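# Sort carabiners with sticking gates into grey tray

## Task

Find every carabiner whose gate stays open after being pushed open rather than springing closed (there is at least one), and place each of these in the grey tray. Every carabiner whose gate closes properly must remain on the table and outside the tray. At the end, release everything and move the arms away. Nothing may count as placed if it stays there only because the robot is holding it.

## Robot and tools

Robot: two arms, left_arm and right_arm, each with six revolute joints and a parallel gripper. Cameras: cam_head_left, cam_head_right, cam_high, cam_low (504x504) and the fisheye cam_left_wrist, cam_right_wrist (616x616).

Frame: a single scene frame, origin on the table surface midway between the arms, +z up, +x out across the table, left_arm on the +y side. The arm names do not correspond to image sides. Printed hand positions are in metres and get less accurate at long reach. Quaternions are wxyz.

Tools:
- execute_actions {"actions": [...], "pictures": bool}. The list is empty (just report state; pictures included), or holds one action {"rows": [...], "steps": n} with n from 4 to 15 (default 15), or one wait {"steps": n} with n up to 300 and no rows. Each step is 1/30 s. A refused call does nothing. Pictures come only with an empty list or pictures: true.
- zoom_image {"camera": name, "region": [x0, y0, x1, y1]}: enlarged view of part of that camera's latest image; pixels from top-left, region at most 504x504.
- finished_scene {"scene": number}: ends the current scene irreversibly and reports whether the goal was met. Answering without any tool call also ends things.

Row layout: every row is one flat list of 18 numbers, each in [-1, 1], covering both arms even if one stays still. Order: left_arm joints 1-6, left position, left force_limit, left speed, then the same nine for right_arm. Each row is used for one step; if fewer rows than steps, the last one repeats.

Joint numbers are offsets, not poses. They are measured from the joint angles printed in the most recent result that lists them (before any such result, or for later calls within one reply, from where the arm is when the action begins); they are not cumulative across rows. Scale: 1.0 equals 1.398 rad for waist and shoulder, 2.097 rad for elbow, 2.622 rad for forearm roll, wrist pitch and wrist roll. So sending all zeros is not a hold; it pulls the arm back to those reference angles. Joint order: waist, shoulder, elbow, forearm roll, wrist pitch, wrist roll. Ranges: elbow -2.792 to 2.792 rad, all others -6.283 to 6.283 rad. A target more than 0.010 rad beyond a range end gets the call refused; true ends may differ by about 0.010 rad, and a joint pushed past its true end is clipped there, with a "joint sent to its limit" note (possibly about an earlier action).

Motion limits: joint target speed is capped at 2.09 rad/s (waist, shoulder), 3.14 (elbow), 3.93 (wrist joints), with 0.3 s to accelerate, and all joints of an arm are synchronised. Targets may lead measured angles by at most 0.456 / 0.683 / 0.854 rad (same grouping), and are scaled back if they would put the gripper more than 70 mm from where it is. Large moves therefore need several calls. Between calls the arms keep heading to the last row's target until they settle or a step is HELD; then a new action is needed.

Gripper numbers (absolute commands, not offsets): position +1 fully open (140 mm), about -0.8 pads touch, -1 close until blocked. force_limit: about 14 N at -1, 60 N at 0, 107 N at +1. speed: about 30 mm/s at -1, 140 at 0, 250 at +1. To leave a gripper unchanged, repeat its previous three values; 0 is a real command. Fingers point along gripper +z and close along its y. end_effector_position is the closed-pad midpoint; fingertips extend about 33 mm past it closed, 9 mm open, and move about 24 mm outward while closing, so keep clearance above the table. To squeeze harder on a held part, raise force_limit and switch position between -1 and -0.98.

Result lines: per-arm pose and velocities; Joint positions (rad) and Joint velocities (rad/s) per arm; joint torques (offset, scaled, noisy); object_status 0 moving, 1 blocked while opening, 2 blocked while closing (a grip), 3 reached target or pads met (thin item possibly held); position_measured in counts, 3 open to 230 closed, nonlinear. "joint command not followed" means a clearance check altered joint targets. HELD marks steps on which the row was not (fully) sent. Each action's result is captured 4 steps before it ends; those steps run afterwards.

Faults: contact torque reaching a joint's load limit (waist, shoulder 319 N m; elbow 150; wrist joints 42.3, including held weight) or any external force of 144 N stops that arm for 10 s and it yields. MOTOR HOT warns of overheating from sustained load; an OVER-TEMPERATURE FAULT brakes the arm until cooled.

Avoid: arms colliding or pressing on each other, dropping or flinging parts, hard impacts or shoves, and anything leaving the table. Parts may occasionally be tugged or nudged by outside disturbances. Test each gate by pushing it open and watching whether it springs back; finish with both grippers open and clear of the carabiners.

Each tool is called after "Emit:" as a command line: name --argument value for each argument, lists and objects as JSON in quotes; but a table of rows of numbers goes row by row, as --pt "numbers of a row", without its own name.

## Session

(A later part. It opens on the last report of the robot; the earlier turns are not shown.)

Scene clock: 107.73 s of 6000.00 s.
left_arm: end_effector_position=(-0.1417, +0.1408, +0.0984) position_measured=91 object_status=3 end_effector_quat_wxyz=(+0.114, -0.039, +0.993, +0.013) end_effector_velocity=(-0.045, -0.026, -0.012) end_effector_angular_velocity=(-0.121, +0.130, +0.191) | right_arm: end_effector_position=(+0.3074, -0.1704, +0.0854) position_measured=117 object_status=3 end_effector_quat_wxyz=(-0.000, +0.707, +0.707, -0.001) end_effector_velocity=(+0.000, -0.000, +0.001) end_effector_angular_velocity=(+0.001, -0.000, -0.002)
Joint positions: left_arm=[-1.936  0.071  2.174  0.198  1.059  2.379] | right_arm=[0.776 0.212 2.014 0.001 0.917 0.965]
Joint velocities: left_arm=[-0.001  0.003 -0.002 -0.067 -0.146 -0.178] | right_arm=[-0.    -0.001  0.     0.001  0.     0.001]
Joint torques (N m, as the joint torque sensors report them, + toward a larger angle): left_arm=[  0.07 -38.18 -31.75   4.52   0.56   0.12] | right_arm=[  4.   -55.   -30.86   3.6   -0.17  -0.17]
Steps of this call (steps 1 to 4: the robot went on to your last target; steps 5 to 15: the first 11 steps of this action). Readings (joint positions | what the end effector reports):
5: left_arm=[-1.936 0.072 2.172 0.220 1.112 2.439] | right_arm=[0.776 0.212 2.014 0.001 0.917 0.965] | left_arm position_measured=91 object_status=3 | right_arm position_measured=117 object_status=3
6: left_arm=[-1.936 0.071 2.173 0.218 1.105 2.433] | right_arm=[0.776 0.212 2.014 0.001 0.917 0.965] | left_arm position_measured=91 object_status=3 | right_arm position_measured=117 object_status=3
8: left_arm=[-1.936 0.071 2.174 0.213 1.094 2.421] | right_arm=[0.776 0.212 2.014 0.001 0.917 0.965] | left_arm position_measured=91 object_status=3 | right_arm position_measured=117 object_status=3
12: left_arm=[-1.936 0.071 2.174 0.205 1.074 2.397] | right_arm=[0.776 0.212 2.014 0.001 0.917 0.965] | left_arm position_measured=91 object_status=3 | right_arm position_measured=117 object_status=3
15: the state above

Emit:
execute_actions --actions '[{"rows":[[0.36,0,0,0,0,0,0.3,-0.3,0.5,0,0,0,0,0,0,0.1,-0.3,0.3]],"steps":15}]'

Scene clock: 108.60 s of 6000.00 s.
left_arm: end_effector_position=(-0.1405, +0.1165, +0.0937) position_measured=91 object_status=3 end_effector_quat_wxyz=(+0.078, -0.122, +0.989, -0.009) end_effector_velocity=(+0.108, -0.026, +0.002) end_effector_angular_velocity=(+0.034, -0.035, +0.167) | right_arm: end_effector_position=(+0.3074, -0.1704, +0.0854) position_measured=117 object_status=3 end_effector_quat_wxyz=(-0.000, +0.707, +0.707, -0.001) end_effector_velocity=(-0.000, -0.000, -0.001) end_effector_angular_velocity=(-0.001, +0.001, -0.000)
Joint positions: left_arm=[-1.878  0.072  2.173  0.163  0.982  2.284] | right_arm=[0.776 0.212 2.014 0.001 0.917 0.965]
Joint velocities: left_arm=[0.221 0.    0.    0.017 0.041 0.049] | right_arm=[-0.     0.001  0.     0.001  0.    -0.001]
Joint torques (N m, as the joint torque sensors report them, + toward a larger angle): left_arm=[ -1.35 -38.16 -31.31   4.86   0.15   0.04] | right_arm=[  2.93 -55.12 -31.95   3.39  -0.23  -0.22]
Steps of this call (steps 1 to 4: the last 4 steps of your previous action; steps 5 to 15: the robot went on to your last target; steps 16 to 26: the first 11 steps of this action). Readings (joint positions | what the end effector reports):
16: left_arm=[-1.936 0.072 2.173 0.162 0.980 2.281] | right_arm=[0.776 0.212 2.014 0.001 0.917 0.965] | left_arm position_measured=91 object_status=3 | right_arm position_measured=117 object_status=3
17: left_arm=[-1.934 0.072 2.173 0.161 0.977 2.277] | right_arm=[0.776 0.212 2.014 0.001 0.917 0.965] | left_arm position_measured=91 object_status=3 | right_arm position_measured=117 object_status=3
19: left_arm=[-1.926 0.072 2.173 0.160 0.975 2.275] | right_arm=[0.776 0.212 2.014 0.001 0.917 0.965] | left_arm position_measured=91 object_status=3 | right_arm position_measured=117 object_status=3
23: left_arm=[-1.900 0.072 2.173 0.161 0.978 2.279] | right_arm=[0.776 0.212 2.014 0.001 0.917 0.965] | left_arm position_measured=91 object_status=3 | right_arm position_measured=117 object_status=3
26: the state above

Emit:
execute_actions --actions '[{"rows":[[0.02,0,0,0,0,0,0.3,-0.3,0.5,0,0,0,0,0,0,0.1,-0.3,0.3],[0.035,0,0,-0.005,-0.005,-0.03,0.3,-0.3,0.5,0,0,0,0,0,0,0.1,-0.3,0.3],[0.05,0,0,-0.01,-0.01,-0.06,0.3,-0.3,0.5,0,0,0,0,0,0,0.1,-0.3,0.3],[0.065,0,0,-0.015,-0.015,-0.09,0.3,-0.3,0.5,0,0,0,0,0,0,0.1,-0.3,0.3],[0.08,0,0,-0.02,-0.02,-0.12,0.3,-0.3,0.5,0,0,0,0,0,0,0.1,-0.3,0.3],[0.095,0,0,-0.025,-0.025,-0.15,0.3,-0.3,0.5,0,0,0,0,0,0,0.1,-0.3,0.3],[0.11,0,0,-0.03,-0.03,-0.18,0.3,-0.3,0.5,0,0,0,0,0,0,0.1,-0.3,0.3],[0.125,0,0,-0.035,-0.035,-0.21,0.3,-0.3,0.5,0,0,0,0,0,0,0.1,-0.3,0.3],[0.14,0,0,-0.04,-0.04,-0.24,0.3,-0.3,0.5,0,0,0,0,0,0,0.1,-0.3,0.3],[0.155,0,0,-0.045,-0.045,-0.26,0.3,-0.3,0.5,0,0,0,0,0,0,0.1,-0.3,0.3],[0.17,0,0,-0.05,-0.05,-0.28,0.3,-0.3,0.5,0,0,0,0,0,0,0.1,-0.3,0.3]],"steps":15}]'

Scene clock: 109.30 s of 6000.00 s.
left_arm: end_effector_position=(-0.1152, +0.1108, +0.0940) position_measured=91 object_status=3 end_effector_quat_wxyz=(+0.081, -0.146, +0.986, -0.004) end_effector_velocity=(+0.000, +0.000, -0.001) end_effector_angular_velocity=(+0.001, -0.001, -0.001) | right_arm: end_effector_position=(+0.3074, -0.1704, +0.0854) position_measured=117 object_status=3 end_effector_quat_wxyz=(-0.000, +0.707, +0.707, -0.001) end_effector_velocity=(-0.000, -0.000, -0.001) end_effector_angular_velocity=(-0.002, +0.001, +0.000)
Joint positions: left_arm=[-1.825  0.072  2.173  0.166  0.99   2.287] | right_arm=[0.776 0.212 2.014 0.001 0.917 0.965]
Joint velocities: left_arm=[-0.     0.001  0.     0.001 -0.     0.   ] | right_arm=[-0.     0.002  0.    -0.     0.    -0.   ]
Joint torques (N m, as the joint torque sensors report them, + toward a larger angle): left_arm=[ -0.32 -39.49 -32.29   4.69   0.51   0.1 ] | right_arm=[  2.31 -55.67 -31.38   3.51  -0.07  -0.21]
Kept back: nothing.
A step of this action was HELD (marked below), so the last 4 steps of it were dropped. An arm can still carry out its HELD step.
Steps of this call (steps 1 to 4: the last 4 steps of your previous action; steps 5 to 10: the robot went on to your last target; steps 11 to 21: the first 11 steps of this action). Readings (joint positions | what the end effector reports):
8: left_arm=[-1.824 0.072 2.173 0.167 0.991 2.295] | right_arm=[0.776 0.212 2.014 0.001 0.917 0.965] | left_arm position_measured=91 object_status=3 | right_arm position_measured=117 object_status=3 HELD
9: left_arm=[-1.825 0.072 2.173 0.167 0.991 2.295] | right_arm=[0.776 0.212 2.014 0.001 0.917 0.965] | left_arm position_measured=91 object_status=3 | right_arm position_measured=117 object_status=3 HELD
10: left_arm=[-1.825 0.072 2.173 0.167 0.991 2.295] | right_arm=[0.776 0.212 2.014 0.001 0.917 0.965] | left_arm position_measured=91 object_status=3 | right_arm position_measured=117 object_status=3 HELD
11: left_arm=[-1.825 0.072 2.173 0.167 0.991 2.295] | right_arm=[0.776 0.212 2.014 0.001 0.917 0.965] | left_arm position_measured=91 object_status=3 | right_arm position_measured=117 object_status=3
12: left_arm=[-1.825 0.072 2.173 0.167 0.991 2.295] | right_arm=[0.776 0.212 2.014 0.001 0.917 0.965] | left_arm position_measured=91 object_status=3 | right_arm position_measured=117 object_status=3
14: left_arm=[-1.825 0.072 2.173 0.167 0.991 2.295] | right_arm=[0.776 0.212 2.014 0.001 0.917 0.965] | left_arm position_measured=91 object_status=3 | right_arm position_measured=117 object_status=3
18: left_arm=[-1.825 0.072 2.173 0.166 0.990 2.290] | right_arm=[0.776 0.212 2.014 0.001 0.917 0.965] | left_arm position_measured=91 object_status=3 | right_arm position_measured=117 object_status=3
20: left_arm=[-1.825 0.072 2.173 0.166 0.990 2.287] | right_arm=[0.776 0.212 2.014 0.001 0.917 0.965] | left_arm position_measured=91 object_status=3 | right_arm position_measured=117 object_status=3 HELD
21: the state above HELD
joint command not followed: on one or more control steps a check withheld the commanded joint targets of the left arm, and it was not sent them on those steps. On the call's last step the targets were still withheld.
cause: the commanded joint targets would bring a part of the robot too close to another arm (a part of this arm just beyond joint 4 (forearm roll) and a part of the other arm just beyond its joint 4 (forearm roll)); next, command targets that bring no part of the robot closer to that arm.

Emit:
execute_actions --actions '[]'

Scene clock: 109.43 s of 6000.00 s.
left_arm: end_effector_position=(-0.1152, +0.1108, +0.0940) position_measured=91 object_status=3 end_effector_quat_wxyz=(+0.081, -0.146, +0.986, -0.004) end_effector_velocity=(+0.001, -0.000, -0.000) end_effector_angular_velocity=(+0.001, -0.001, +0.001) | right_arm: end_effector_position=(+0.3074, -0.1704, +0.0854) position_measured=117 object_status=3 end_effector_quat_wxyz=(-0.000, +0.707, +0.707, -0.001) end_effector_velocity=(-0.000, -0.001, +0.000) end_effector_angular_velocity=(+0.000, -0.000, -0.000)
Joint positions: left_arm=[-1.825  0.072  2.173  0.166  0.99   2.287] | right_arm=[0.776 0.212 2.014 0.001 0.917 0.965]
Joint velocities: left_arm=[0.002 0.001 0.    0.    0.    0.001] | right_arm=[-0.    -0.001  0.001 -0.    -0.     0.   ]
Joint torques (N m, as the joint torque sensors report them, + toward a larger angle): left_arm=[  0.46 -37.8  -31.2    4.5    0.43   0.03] | right_arm=[  1.92 -55.35 -32.05   3.34  -0.3   -0.43]
Kept back: nothing.
Steps of this call (steps 1 to 4: nothing new was sent). Readings (joint positions | what the end effector reports):
1: left_arm=[-1.825 0.072 2.173 0.166 0.990 2.287] | right_arm=[0.776 0.212 2.014 0.001 0.917 0.965] | left_arm position_measured=91 object_status=3 | right_arm position_measured=117 object_status=3
2: left_arm=[-1.825 0.072 2.173 0.166 0.990 2.287] | right_arm=[0.776 0.212 2.014 0.001 0.917 0.965] | left_arm position_measured=91 object_status=3 | right_arm position_measured=117 object_status=3
4: the state above

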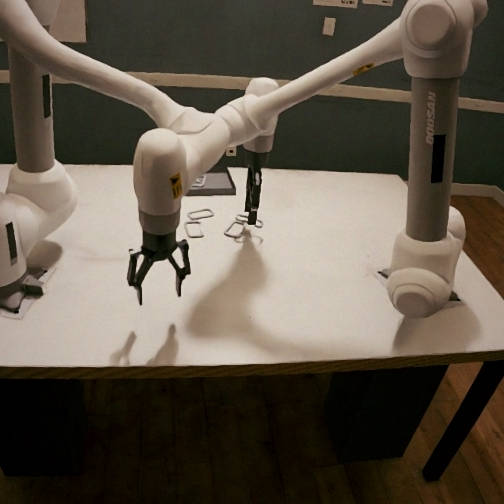

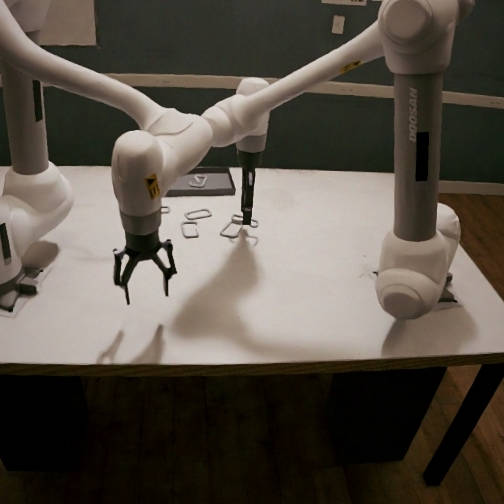

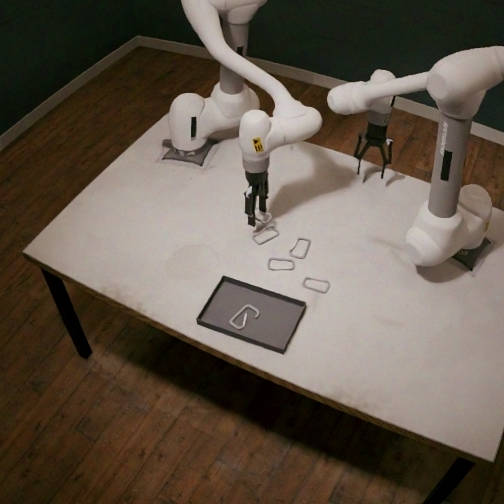

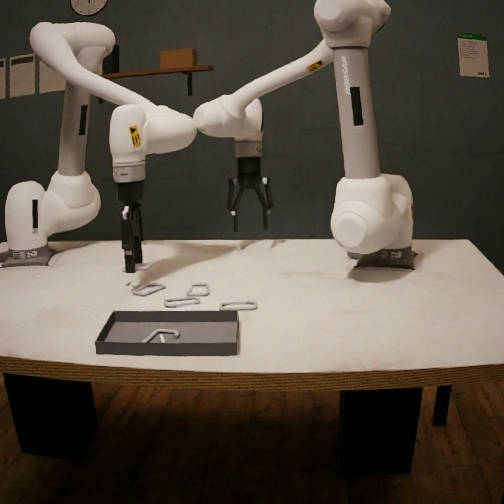

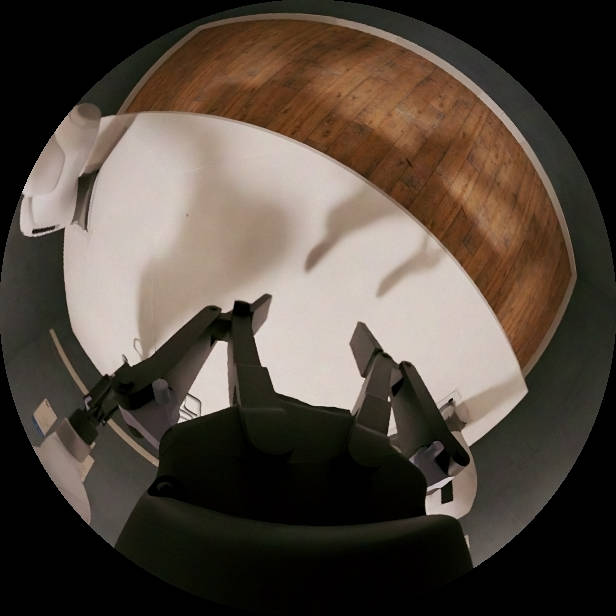

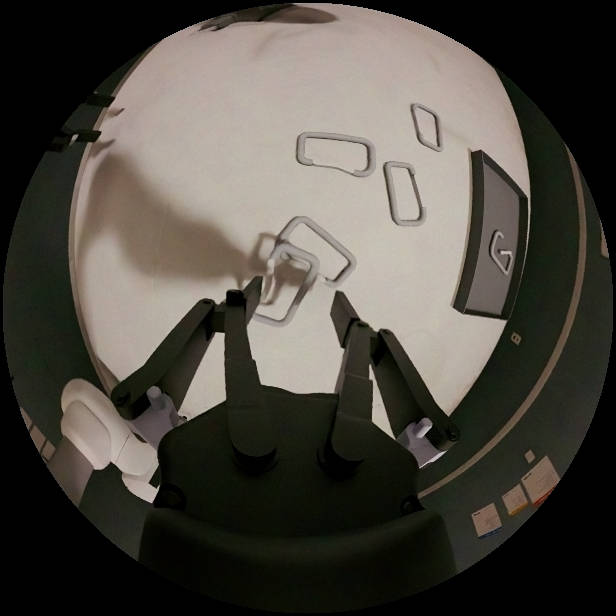

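Emit:
execute_actions --actions '[{"rows":[[0,0,0,0,0,0,0.3,-0.3,0.5,0.222,-0.348,0.248,0,-0.204,0.118,0.1,-0.3,0.3]],"steps":15}]'

Emit:
execute_actions --actions '[{"steps":15}]'

Scene clock: 110.37 s of 6000.00 s.
left_arm: end_effector_position=(-0.1152, +0.1108, +0.0940) position_measured=91 object_status=3 end_effector_quat_wxyz=(+0.081, -0.146, +0.986, -0.004) end_effector_velocity=(+0.000, -0.000, +0.000) end_effector_angular_velocity=(-0.001, +0.001, -0.000) | right_arm: end_effector_position=(+0.2030, -0.1938, +0.0997) position_measured=117 object_status=3 end_effector_quat_wxyz=(-0.037, +0.703, +0.702, +0.109) end_effector_velocity=(-0.347, -0.123, +0.038) end_effector_angular_velocity=(+0.790, -0.265, +0.020)
Joint positions: left_arm=[-1.825  0.072  2.173  0.166  0.99   2.287] | right_arm=[ 0.921 -0.012  2.257  0.001  0.666  1.11 ]
Joint velocities: left_arm=[ 0.    -0.001 -0.    -0.    -0.     0.001] | right_arm=[ 0.508 -0.806  0.847 -0.    -0.867  0.501]
Joint torques (N m, as the joint torque sensors report them, + toward a larger angle): left_arm=[ -0.17 -38.66 -30.97   4.44   0.39   0.12] | right_arm=[  1.73 -35.01 -31.23   3.29  -0.53  -0.25]
Steps of this call (steps 1 to 17: nothing new was sent; steps 18 to 28: the first 11 steps of this action). Readings (joint positions | what the end effector reports):
18: left_arm=[-1.825 0.072 2.173 0.166 0.990 2.287] | right_arm=[0.776 0.212 2.014 0.001 0.917 0.965] | left_arm position_measured=91 object_status=3 | right_arm position_measured=117 object_status=3
19: left_arm=[-1.825 0.072 2.173 0.166 0.990 2.287] | right_arm=[0.778 0.209 2.018 0.001 0.912 0.967] | left_arm position_measured=91 object_status=3 | right_arm position_measured=117 object_status=3
21: left_arm=[-1.825 0.072 2.173 0.166 0.990 2.287] | right_arm=[0.798 0.179 2.052 0.001 0.877 0.988] | left_arm position_measured=91 object_status=3 | right_arm position_measured=117 object_status=3
25: left_arm=[-1.825 0.072 2.173 0.166 0.990 2.287] | right_arm=[0.870 0.069 2.172 0.001 0.754 1.059] | left_arm position_measured=91 object_status=3 | right_arm position_measured=117 object_status=3
28: the state above

Scene clock: 110.87 s of 6000.00 s.
left_arm: end_effector_position=(-0.1152, +0.1108, +0.0940) position_measured=91 object_status=3 end_effector_quat_wxyz=(+0.081, -0.146, +0.986, -0.004) end_effector_velocity=(-0.001, +0.000, +0.000) end_effector_angular_velocity=(-0.001, +0.001, +0.001) | right_arm: end_effector_position=(+0.0998, -0.2464, +0.1022) position_measured=117 object_status=3 end_effector_quat_wxyz=(-0.116, +0.685, +0.685, +0.218) end_effector_velocity=(-0.003, -0.004, -0.002) end_effector_angular_velocity=(+0.008, +0.000, +0.000)
Joint positions: left_arm=[-1.825  0.072  2.173  0.166  0.99   2.287] | right_arm=[ 1.086 -0.273  2.533  0.001  0.383  1.274]
Joint velocities: left_arm=[-0.001 -0.001  0.    -0.001 -0.    -0.002] | right_arm=[ 0.005 -0.008  0.012 -0.001 -0.011  0.006]
Joint torques (N m, as the joint torque sensors report them, + toward a larger angle): left_arm=[ -0.09 -38.18 -31.36   4.49   0.34   0.07] | right_arm=[  3.28  -3.84 -32.75   3.7   -1.53  -0.06]
Kept back: nothing.
Steps of this call (steps 1 to 4: the last 4 steps of your previous action; steps 5 to 15: the robot went on to your last target). Readings (joint positions | what the end effector reports):
1: left_arm=[-1.825 0.072 2.173 0.166 0.990 2.287] | right_arm=[0.938 -0.039 2.286 0.001 0.637 1.127] | left_arm position_measured=91 object_status=3 | right_arm position_measured=117 object_status=3
2: left_arm=[-1.825 0.072 2.173 0.166 0.990 2.287] | right_arm=[0.955 -0.067 2.315 0.001 0.607 1.144] | left_arm position_measured=91 object_status=3 | right_arm position_measured=117 object_status=3
4: left_arm=[-1.825 0.072 2.173 0.166 0.990 2.287] | right_arm=[0.990 -0.122 2.373 0.001 0.547 1.179] | left_arm position_measured=91 object_status=3 | right_arm position_measured=117 object_status=3
8: left_arm=[-1.825 0.072 2.173 0.166 0.990 2.287] | right_arm=[1.057 -0.227 2.484 0.001 0.433 1.245] | left_arm position_measured=91 object_status=3 | right_arm position_measured=117 object_status=3
15: the state above

Emit:
execute_actions --actions '[{"rows":[[0.383,0.03,0.009,-0.063,-0.249,-0.232,0.3,-0.3,0.5,0,0,0,0,0,0,0.1,-0.3,0.3]],"steps":15}]'

Emit:
execute_actions --actions '[{"steps":25}]' --pictures true

Scene clock: 111.50 s of 6000.00 s.
left_arm: end_effector_position=(-0.0624, +0.0176, +0.0826) position_measured=91 object_status=3 end_effector_quat_wxyz=(-0.024, -0.389, +0.917, -0.084) end_effector_velocity=(+0.260, -0.284, -0.000) end_effector_angular_velocity=(-0.699, +0.528, +1.569) | right_arm: end_effector_position=(+0.0996, -0.2464, +0.1023) position_measured=117 object_status=3 end_effector_quat_wxyz=(-0.116, +0.685, +0.685, +0.218) end_effector_velocity=(+0.000, -0.000, -0.001) end_effector_angular_velocity=(-0.002, -0.000, +0.001)
Joint positions: left_arm=[-1.608  0.09   2.181  0.095  0.71   2.027] | right_arm=[ 1.086 -0.274  2.533  0.001  0.383  1.274]
Joint velocities: left_arm=[ 0.722  0.054  0.024 -0.213 -0.841 -0.784] | right_arm=[-0.001  0.001  0.     0.     0.    -0.002]
Joint torques (N m, as the joint torque sensors report them, + toward a larger angle): left_arm=[ -1.37 -38.68 -30.61   4.33   0.13   0.38] | right_arm=[  3.12  -4.13 -32.42   3.74  -1.46  -0.48]
Steps of this call (steps 1 to 8: the robot went on to your last target; steps 9 to 19: the first 11 steps of this action). Readings (joint positions | what the end effector reports):
9: left_arm=[-1.825 0.072 2.173 0.166 0.990 2.287] | right_arm=[1.086 -0.274 2.534 0.001 0.382 1.275] | left_arm position_measured=91 object_status=3 | right_arm position_measured=117 object_status=3
10: left_arm=[-1.821 0.072 2.173 0.165 0.985 2.282] | right_arm=[1.086 -0.274 2.534 0.001 0.382 1.275] | left_arm position_measured=91 object_status=3 | right_arm position_measured=117 object_status=3
12: left_arm=[-1.792 0.075 2.174 0.154 0.942 2.242] | right_arm=[1.086 -0.274 2.534 0.001 0.382 1.275] | left_arm position_measured=91 object_status=3 | right_arm position_measured=117 object_status=3
16: left_arm=[-1.683 0.084 2.178 0.117 0.797 2.108] | right_arm=[1.086 -0.274 2.533 0.001 0.382 1.275] | left_arm position_measured=91 object_status=3 | right_arm position_measured=117 object_status=3
19: the state above

Scene clock: 112.33 s of 6000.00 s.
left_arm: end_effector_position=(+0.0964, -0.0881, +0.1019) position_measured=91 object_status=3 end_effector_quat_wxyz=(+0.158, +0.673, -0.697, +0.190) end_effector_velocity=(+0.001, -0.000, +0.001) end_effector_angular_velocity=(-0.002, +0.001, +0.004) | right_arm: end_effector_position=(+0.0998, -0.2464, +0.1022) position_measured=117 object_status=3 end_effector_quat_wxyz=(-0.116, +0.685, +0.685, +0.218) end_effector_velocity=(+0.000, +0.000, +0.000) end_effector_angular_velocity=(+0.000, -0.001, +0.000)
Joint positions: left_arm=[-1.289  0.114  2.192  0.001  0.337  1.679] | right_arm=[ 1.086 -0.273  2.533  0.001  0.383  1.274]
Joint velocities: left_arm=[ 0.002 -0.001  0.    -0.    -0.001 -0.002] | right_arm=[ 0.    -0.001 -0.    -0.001  0.     0.001]
Joint torques (N m, as the joint torque sensors report them, + toward a larger angle): left_arm=[ -1.02 -41.86 -30.66   4.07  -1.05   0.11] | right_arm=[  2.8   -2.85 -31.91   3.53  -1.32  -0.26]
Kept back: nothing.
Steps of this call (steps 1 to 4: the last 4 steps of your previous action; steps 5 to 25: the robot went on to your last target). Readings (joint positions | what the end effector reports):
1: left_arm=[-1.584 0.091 2.182 0.088 0.682 2.000] | right_arm=[1.086 -0.274 2.533 0.001 0.383 1.274] | left_arm position_measured=91 object_status=3 | right_arm position_measured=117 object_status=3
2: left_arm=[-1.560 0.093 2.183 0.081 0.654 1.974] | right_arm=[1.086 -0.274 2.533 0.001 0.383 1.274] | left_arm position_measured=91 object_status=3 | right_arm position_measured=117 object_status=3
4: left_arm=[-1.513 0.097 2.184 0.067 0.599 1.923] | right_arm=[1.086 -0.273 2.533 0.001 0.383 1.274] | left_arm position_measured=91 object_status=3 | right_arm position_measured=117 object_status=3
8: left_arm=[-1.424 0.103 2.187 0.040 0.495 1.826] | right_arm=[1.086 -0.273 2.533 0.001 0.383 1.274] | left_arm position_measured=91 object_status=3 | right_arm position_measured=117 object_status=3
25: the state above

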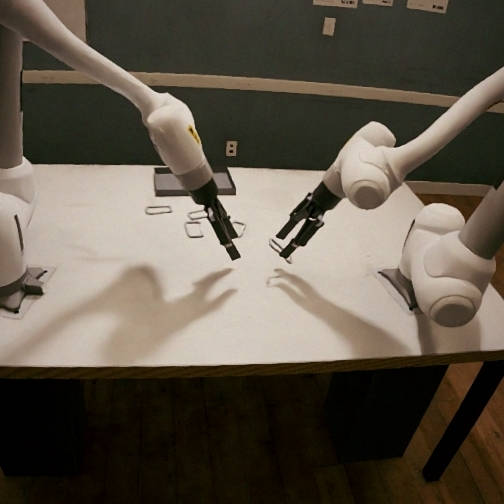

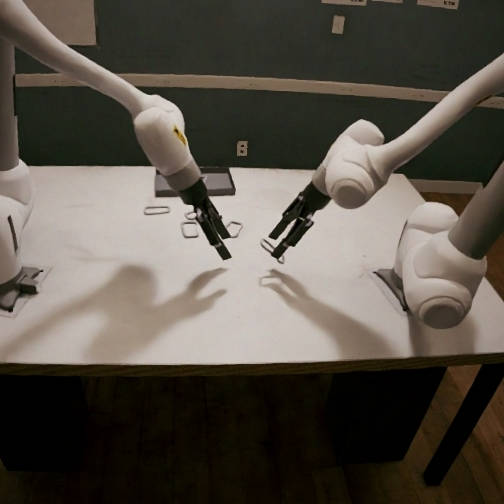

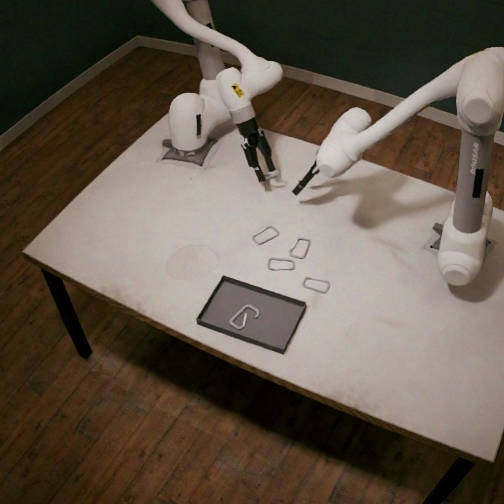

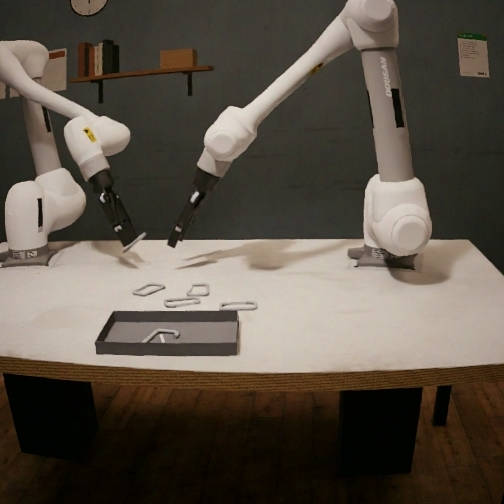

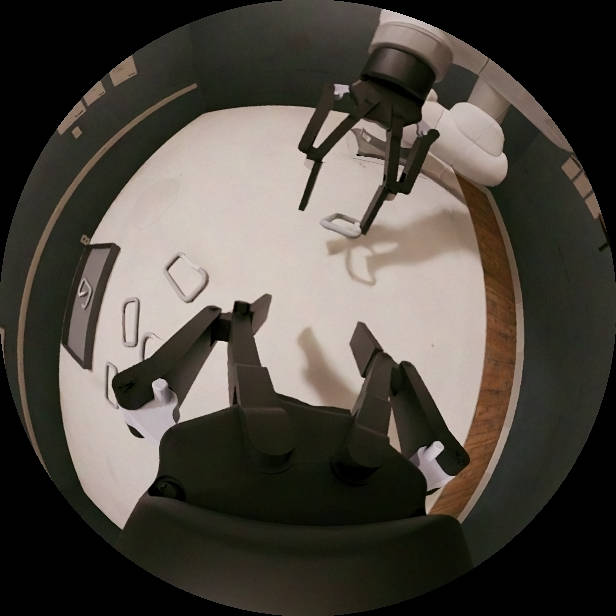

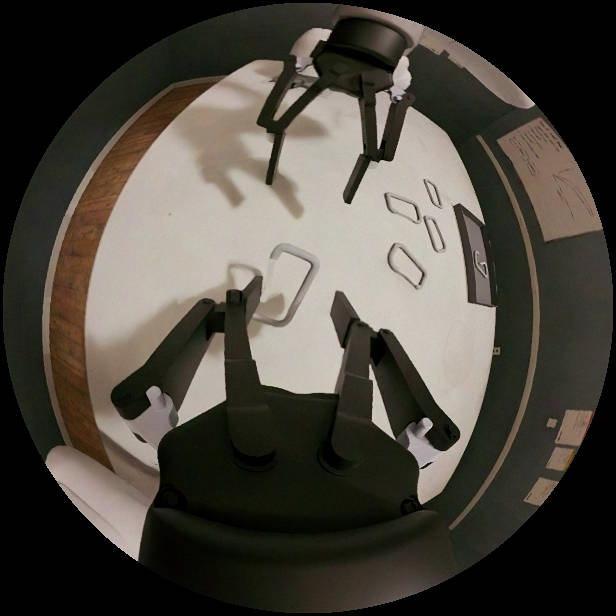

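Emit:
execute_actions --actions '[{"rows":[[-0.004,0.078,-0.069,0,0.013,0,0.2,-0.3,0.5,0,0,0,0,0,0,0.1,-0.3,0.3]],"steps":15}]'

Emit:
execute_actions --actions '[{"steps":5}]' --pictures true

Scene clock: 113.20 s of 6000.00 s.
left_arm: end_effector_position=(+0.0982, -0.1674, +0.1058) position_measured=104 object_status=0 end_effector_quat_wxyz=(+0.159, +0.671, -0.699, +0.190) end_effector_velocity=(+0.001, -0.016, +0.004) end_effector_angular_velocity=(-0.005, -0.000, +0.000) | right_arm: end_effector_position=(+0.0998, -0.2464, +0.1022) position_measured=117 object_status=3 end_effector_quat_wxyz=(-0.116, +0.685, +0.685, +0.218) end_effector_velocity=(+0.000, +0.000, +0.000) end_effector_angular_velocity=(+0.001, -0.001, +0.001)
Joint positions: left_arm=[-1.295  0.221  2.049  0.     0.371  1.679] | right_arm=[ 1.086 -0.273  2.533  0.001  0.383  1.274]
Joint velocities: left_arm=[ 0.     0.016 -0.029 -0.     0.008  0.   ] | right_arm=[ 0.    -0.    -0.    -0.    -0.    -0.001]
Joint torques (N m, as the joint torque sensors report them, + toward a larger angle): left_arm=[ -0.74 -57.13 -30.47   4.09  -0.91   0.12] | right_arm=[  5.02  -5.77 -32.32   3.58  -1.45  -0.43]
Steps of this call (steps 1 to 15: the robot went on to your last target; steps 16 to 26: the first 11 steps of this action). Readings (joint positions | what the end effector reports):
16: left_arm=[-1.289 0.114 2.192 0.001 0.337 1.679] | right_arm=[1.086 -0.273 2.533 0.001 0.383 1.274] | left_arm position_measured=91 object_status=0 | right_arm position_measured=117 object_status=3
17: left_arm=[-1.289 0.117 2.187 0.000 0.337 1.679] | right_arm=[1.086 -0.273 2.533 0.001 0.383 1.274] | left_arm position_measured=95 object_status=0 | right_arm position_measured=117 object_status=3
19: left_arm=[-1.290 0.147 2.147 0.000 0.346 1.679] | right_arm=[1.086 -0.273 2.533 0.001 0.383 1.274] | left_arm position_measured=104 object_status=0 | right_arm position_measured=117 object_status=3
23: left_arm=[-1.294 0.213 2.060 0.000 0.368 1.679] | right_arm=[1.086 -0.273 2.533 0.001 0.383 1.274] | left_arm position_measured=104 object_status=0 | right_arm position_measured=117 object_status=3
26: the state above

Scene clock: 113.37 s of 6000.00 s.
left_arm: end_effector_position=(+0.0982, -0.1685, +0.1059) position_measured=104 object_status=3 end_effector_quat_wxyz=(+0.159, +0.671, -0.699, +0.190) end_effector_velocity=(-0.000, -0.002, -0.000) end_effector_angular_velocity=(+0.001, +0.000, +0.000) | right_arm: end_effector_position=(+0.0998, -0.2464, +0.1022) position_measured=117 object_status=3 end_effector_quat_wxyz=(-0.116, +0.685, +0.685, +0.218) end_effector_velocity=(-0.000, -0.000, +0.000) end_effector_angular_velocity=(+0.000, +0.000, -0.001)
Joint positions: left_arm=[-1.295  0.222  2.047  0.001  0.371  1.679] | right_arm=[ 1.086 -0.273  2.533  0.001  0.383  1.274]
Joint velocities: left_arm=[-0.     0.003 -0.003 -0.     0.001 -0.   ] | right_arm=[-0.    -0.     0.     0.001  0.    -0.   ]
Joint torques (N m, as the joint torque sensors report them, + toward a larger angle): left_arm=[ -0.05 -55.   -32.74   4.08  -0.8    0.08] | right_arm=[  3.09  -4.51 -32.31   3.26  -1.22  -0.28]
Kept back: nothing.
Steps of this call (steps 1 to 4: the last 4 steps of your previous action; step 5: the robot went on to your last target). Readings (joint positions | what the end effector reports):
1: left_arm=[-1.295 0.222 2.048 0.000 0.371 1.679] | right_arm=[1.086 -0.273 2.533 0.001 0.383 1.274] | left_arm position_measured=104 object_status=0 | right_arm position_measured=117 object_status=3
2: left_arm=[-1.295 0.222 2.048 0.000 0.371 1.679] | right_arm=[1.086 -0.273 2.533 0.001 0.383 1.274] | left_arm position_measured=104 object_status=0 | right_arm position_measured=117 object_status=3
4: left_arm=[-1.295 0.222 2.047 0.001 0.371 1.679] | right_arm=[1.086 -0.273 2.533 0.001 0.383 1.274] | left_arm position_measured=104 object_status=3 | right_arm position_measured=117 object_status=3
5: the state above

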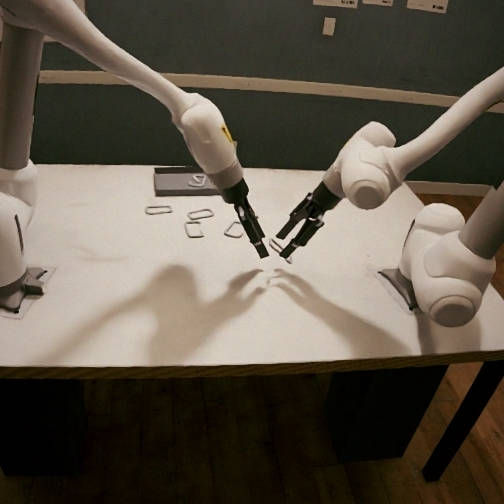

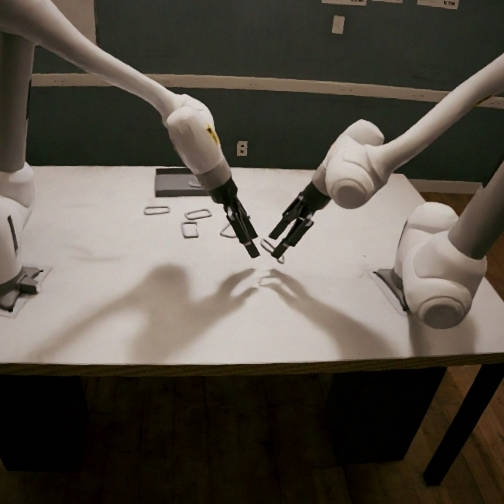

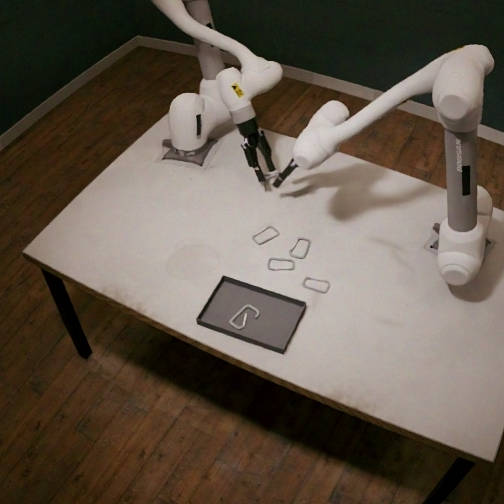

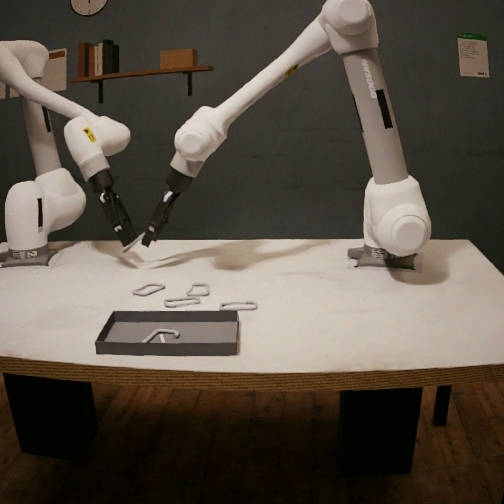

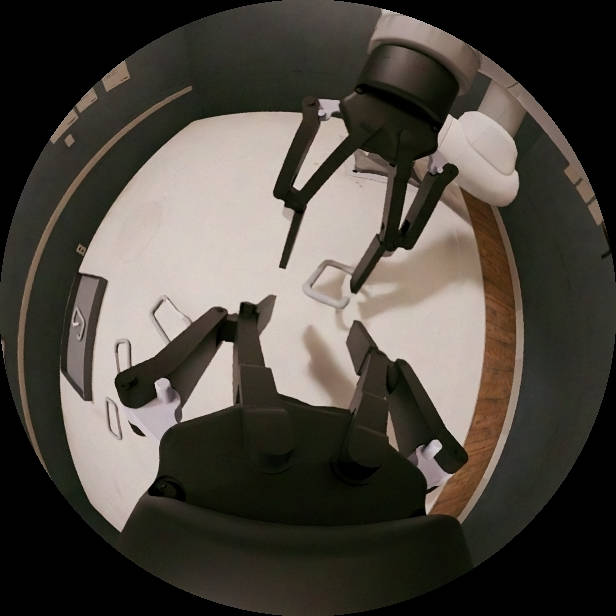

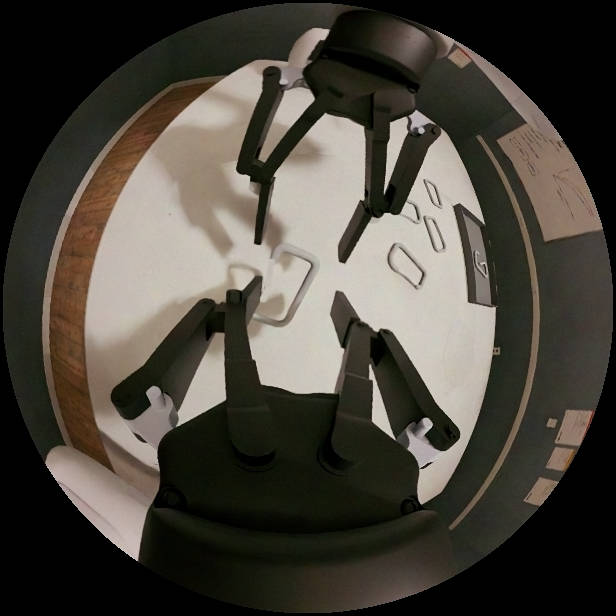

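Emit:
execute_actions --actions '[{"rows":[[-0.008,0.0426,-0.0107,0,-0.0143,0,0.15,-0.3,0.5,0,0,0,0,0,0,0.1,-0.3,0.3]],"steps":12}]'

Emit:
execute_actions --actions '[{"steps":5}]' --pictures true

Scene clock: 113.90 s of 6000.00 s.
left_arm: end_effector_position=(+0.0917, -0.1905, +0.0820) position_measured=110 object_status=3 end_effector_quat_wxyz=(+0.160, +0.667, -0.703, +0.189) end_effector_velocity=(-0.002, -0.016, -0.010) end_effector_angular_velocity=(-0.011, -0.000, -0.004) | right_arm: end_effector_position=(+0.0998, -0.2464, +0.1022) position_measured=117 object_status=3 end_effector_quat_wxyz=(-0.116, +0.685, +0.685, +0.218) end_effector_velocity=(+0.000, +0.000, +0.000) end_effector_angular_velocity=(+0.000, -0.000, +0.000)
Joint positions: left_arm=[-1.306  0.28   2.026  0.001  0.335  1.679] | right_arm=[ 1.086 -0.273  2.533  0.001  0.383  1.274]
Joint velocities: left_arm=[-0.004  0.031 -0.016 -0.001 -0.027  0.001] | right_arm=[ 0.     0.    -0.001  0.    -0.    -0.001]
Joint torques (N m, as the joint torque sensors report them, + toward a larger angle): left_arm=[  3.35 -67.01 -30.26   4.01  -0.66  -0.06] | right_arm=[  3.58  -5.15 -31.79   3.37  -1.74  -0.27]
Steps of this call (steps 1 to 8: the robot went on to your last target; steps 9 to 16: the first 8 steps of this action). Readings (joint positions | what the end effector reports):
9: left_arm=[-1.295 0.223 2.047 0.001 0.371 1.679] | right_arm=[1.086 -0.273 2.533 0.001 0.383 1.274] | left_arm position_measured=104 object_status=0 | right_arm position_measured=117 object_status=3
10: left_arm=[-1.296 0.226 2.046 0.001 0.370 1.679] | right_arm=[1.086 -0.273 2.533 0.001 0.383 1.274] | left_arm position_measured=106 object_status=0 | right_arm position_measured=117 object_status=3
12: left_arm=[-1.300 0.252 2.036 0.001 0.353 1.679] | right_arm=[1.086 -0.273 2.533 0.001 0.383 1.274] | left_arm position_measured=110 object_status=0 | right_arm position_measured=117 object_status=3
16: the state above

Scene clock: 114.07 s of 6000.00 s.
left_arm: end_effector_position=(+0.0915, -0.1914, +0.0813) position_measured=110 object_status=3 end_effector_quat_wxyz=(+0.160, +0.667, -0.703, +0.189) end_effector_velocity=(-0.000, -0.001, -0.001) end_effector_angular_velocity=(-0.001, +0.000, -0.000) | right_arm: end_effector_position=(+0.0998, -0.2464, +0.1022) position_measured=117 object_status=3 end_effector_quat_wxyz=(-0.116, +0.685, +0.685, +0.218) end_effector_velocity=(-0.000, -0.000, -0.000) end_effector_angular_velocity=(-0.001, +0.000, +0.000)
Joint positions: left_arm=[-1.306  0.282  2.025  0.001  0.334  1.679] | right_arm=[ 1.086 -0.273  2.533  0.001  0.383  1.274]
Joint velocities: left_arm=[-0.     0.003 -0.001 -0.001 -0.003  0.   ] | right_arm=[-0.     0.001  0.     0.     0.    -0.001]
Joint torques (N m, as the joint torque sensors report them, + toward a larger angle): left_arm=[  0.26 -61.31 -30.65   4.16  -1.19  -0.1 ] | right_arm=[  4.21  -5.09 -32.71   3.6   -1.49  -0.18]
Kept back: nothing.
Steps of this call (steps 1 to 4: the last 4 steps of your previous action; step 5: the robot went on to your last target). Readings (joint positions | what the end effector reports):
1: left_arm=[-1.306 0.281 2.025 0.001 0.335 1.679] | right_arm=[1.086 -0.273 2.533 0.001 0.383 1.274] | left_arm position_measured=110 object_status=3 | right_arm position_measured=117 object_status=3
2: left_arm=[-1.306 0.281 2.025 0.001 0.334 1.679] | right_arm=[1.086 -0.273 2.533 0.001 0.383 1.274] | left_arm position_measured=110 object_status=3 | right_arm position_measured=117 object_status=3
4: left_arm=[-1.306 0.282 2.025 0.001 0.334 1.679] | right_arm=[1.086 -0.273 2.533 0.001 0.383 1.274] | left_arm position_measured=110 object_status=3 | right_arm position_measured=117 object_status=3
5: the state above

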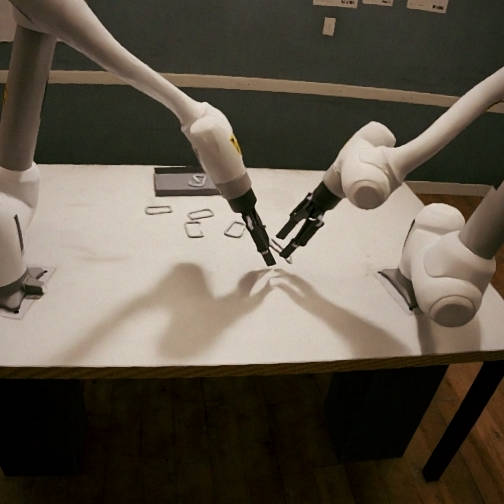

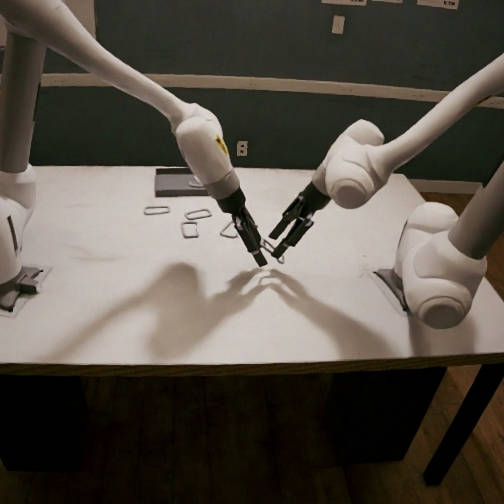

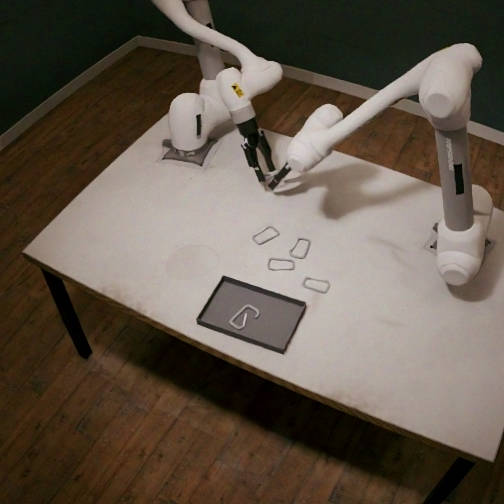

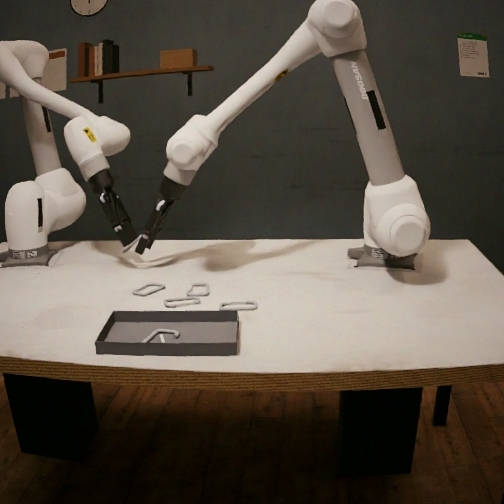

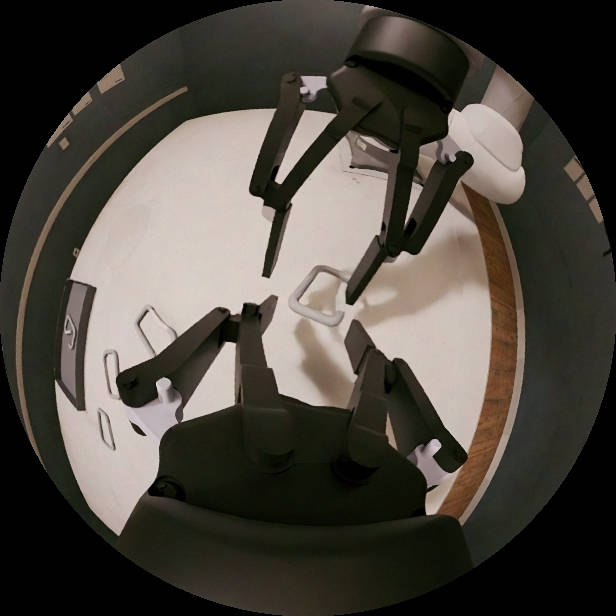

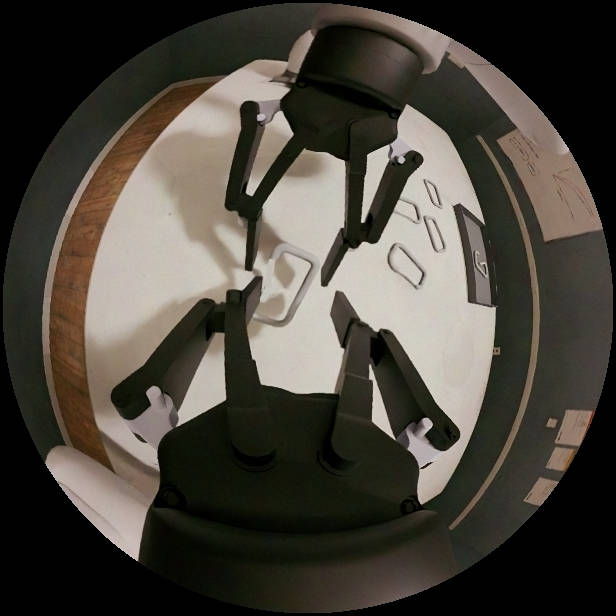

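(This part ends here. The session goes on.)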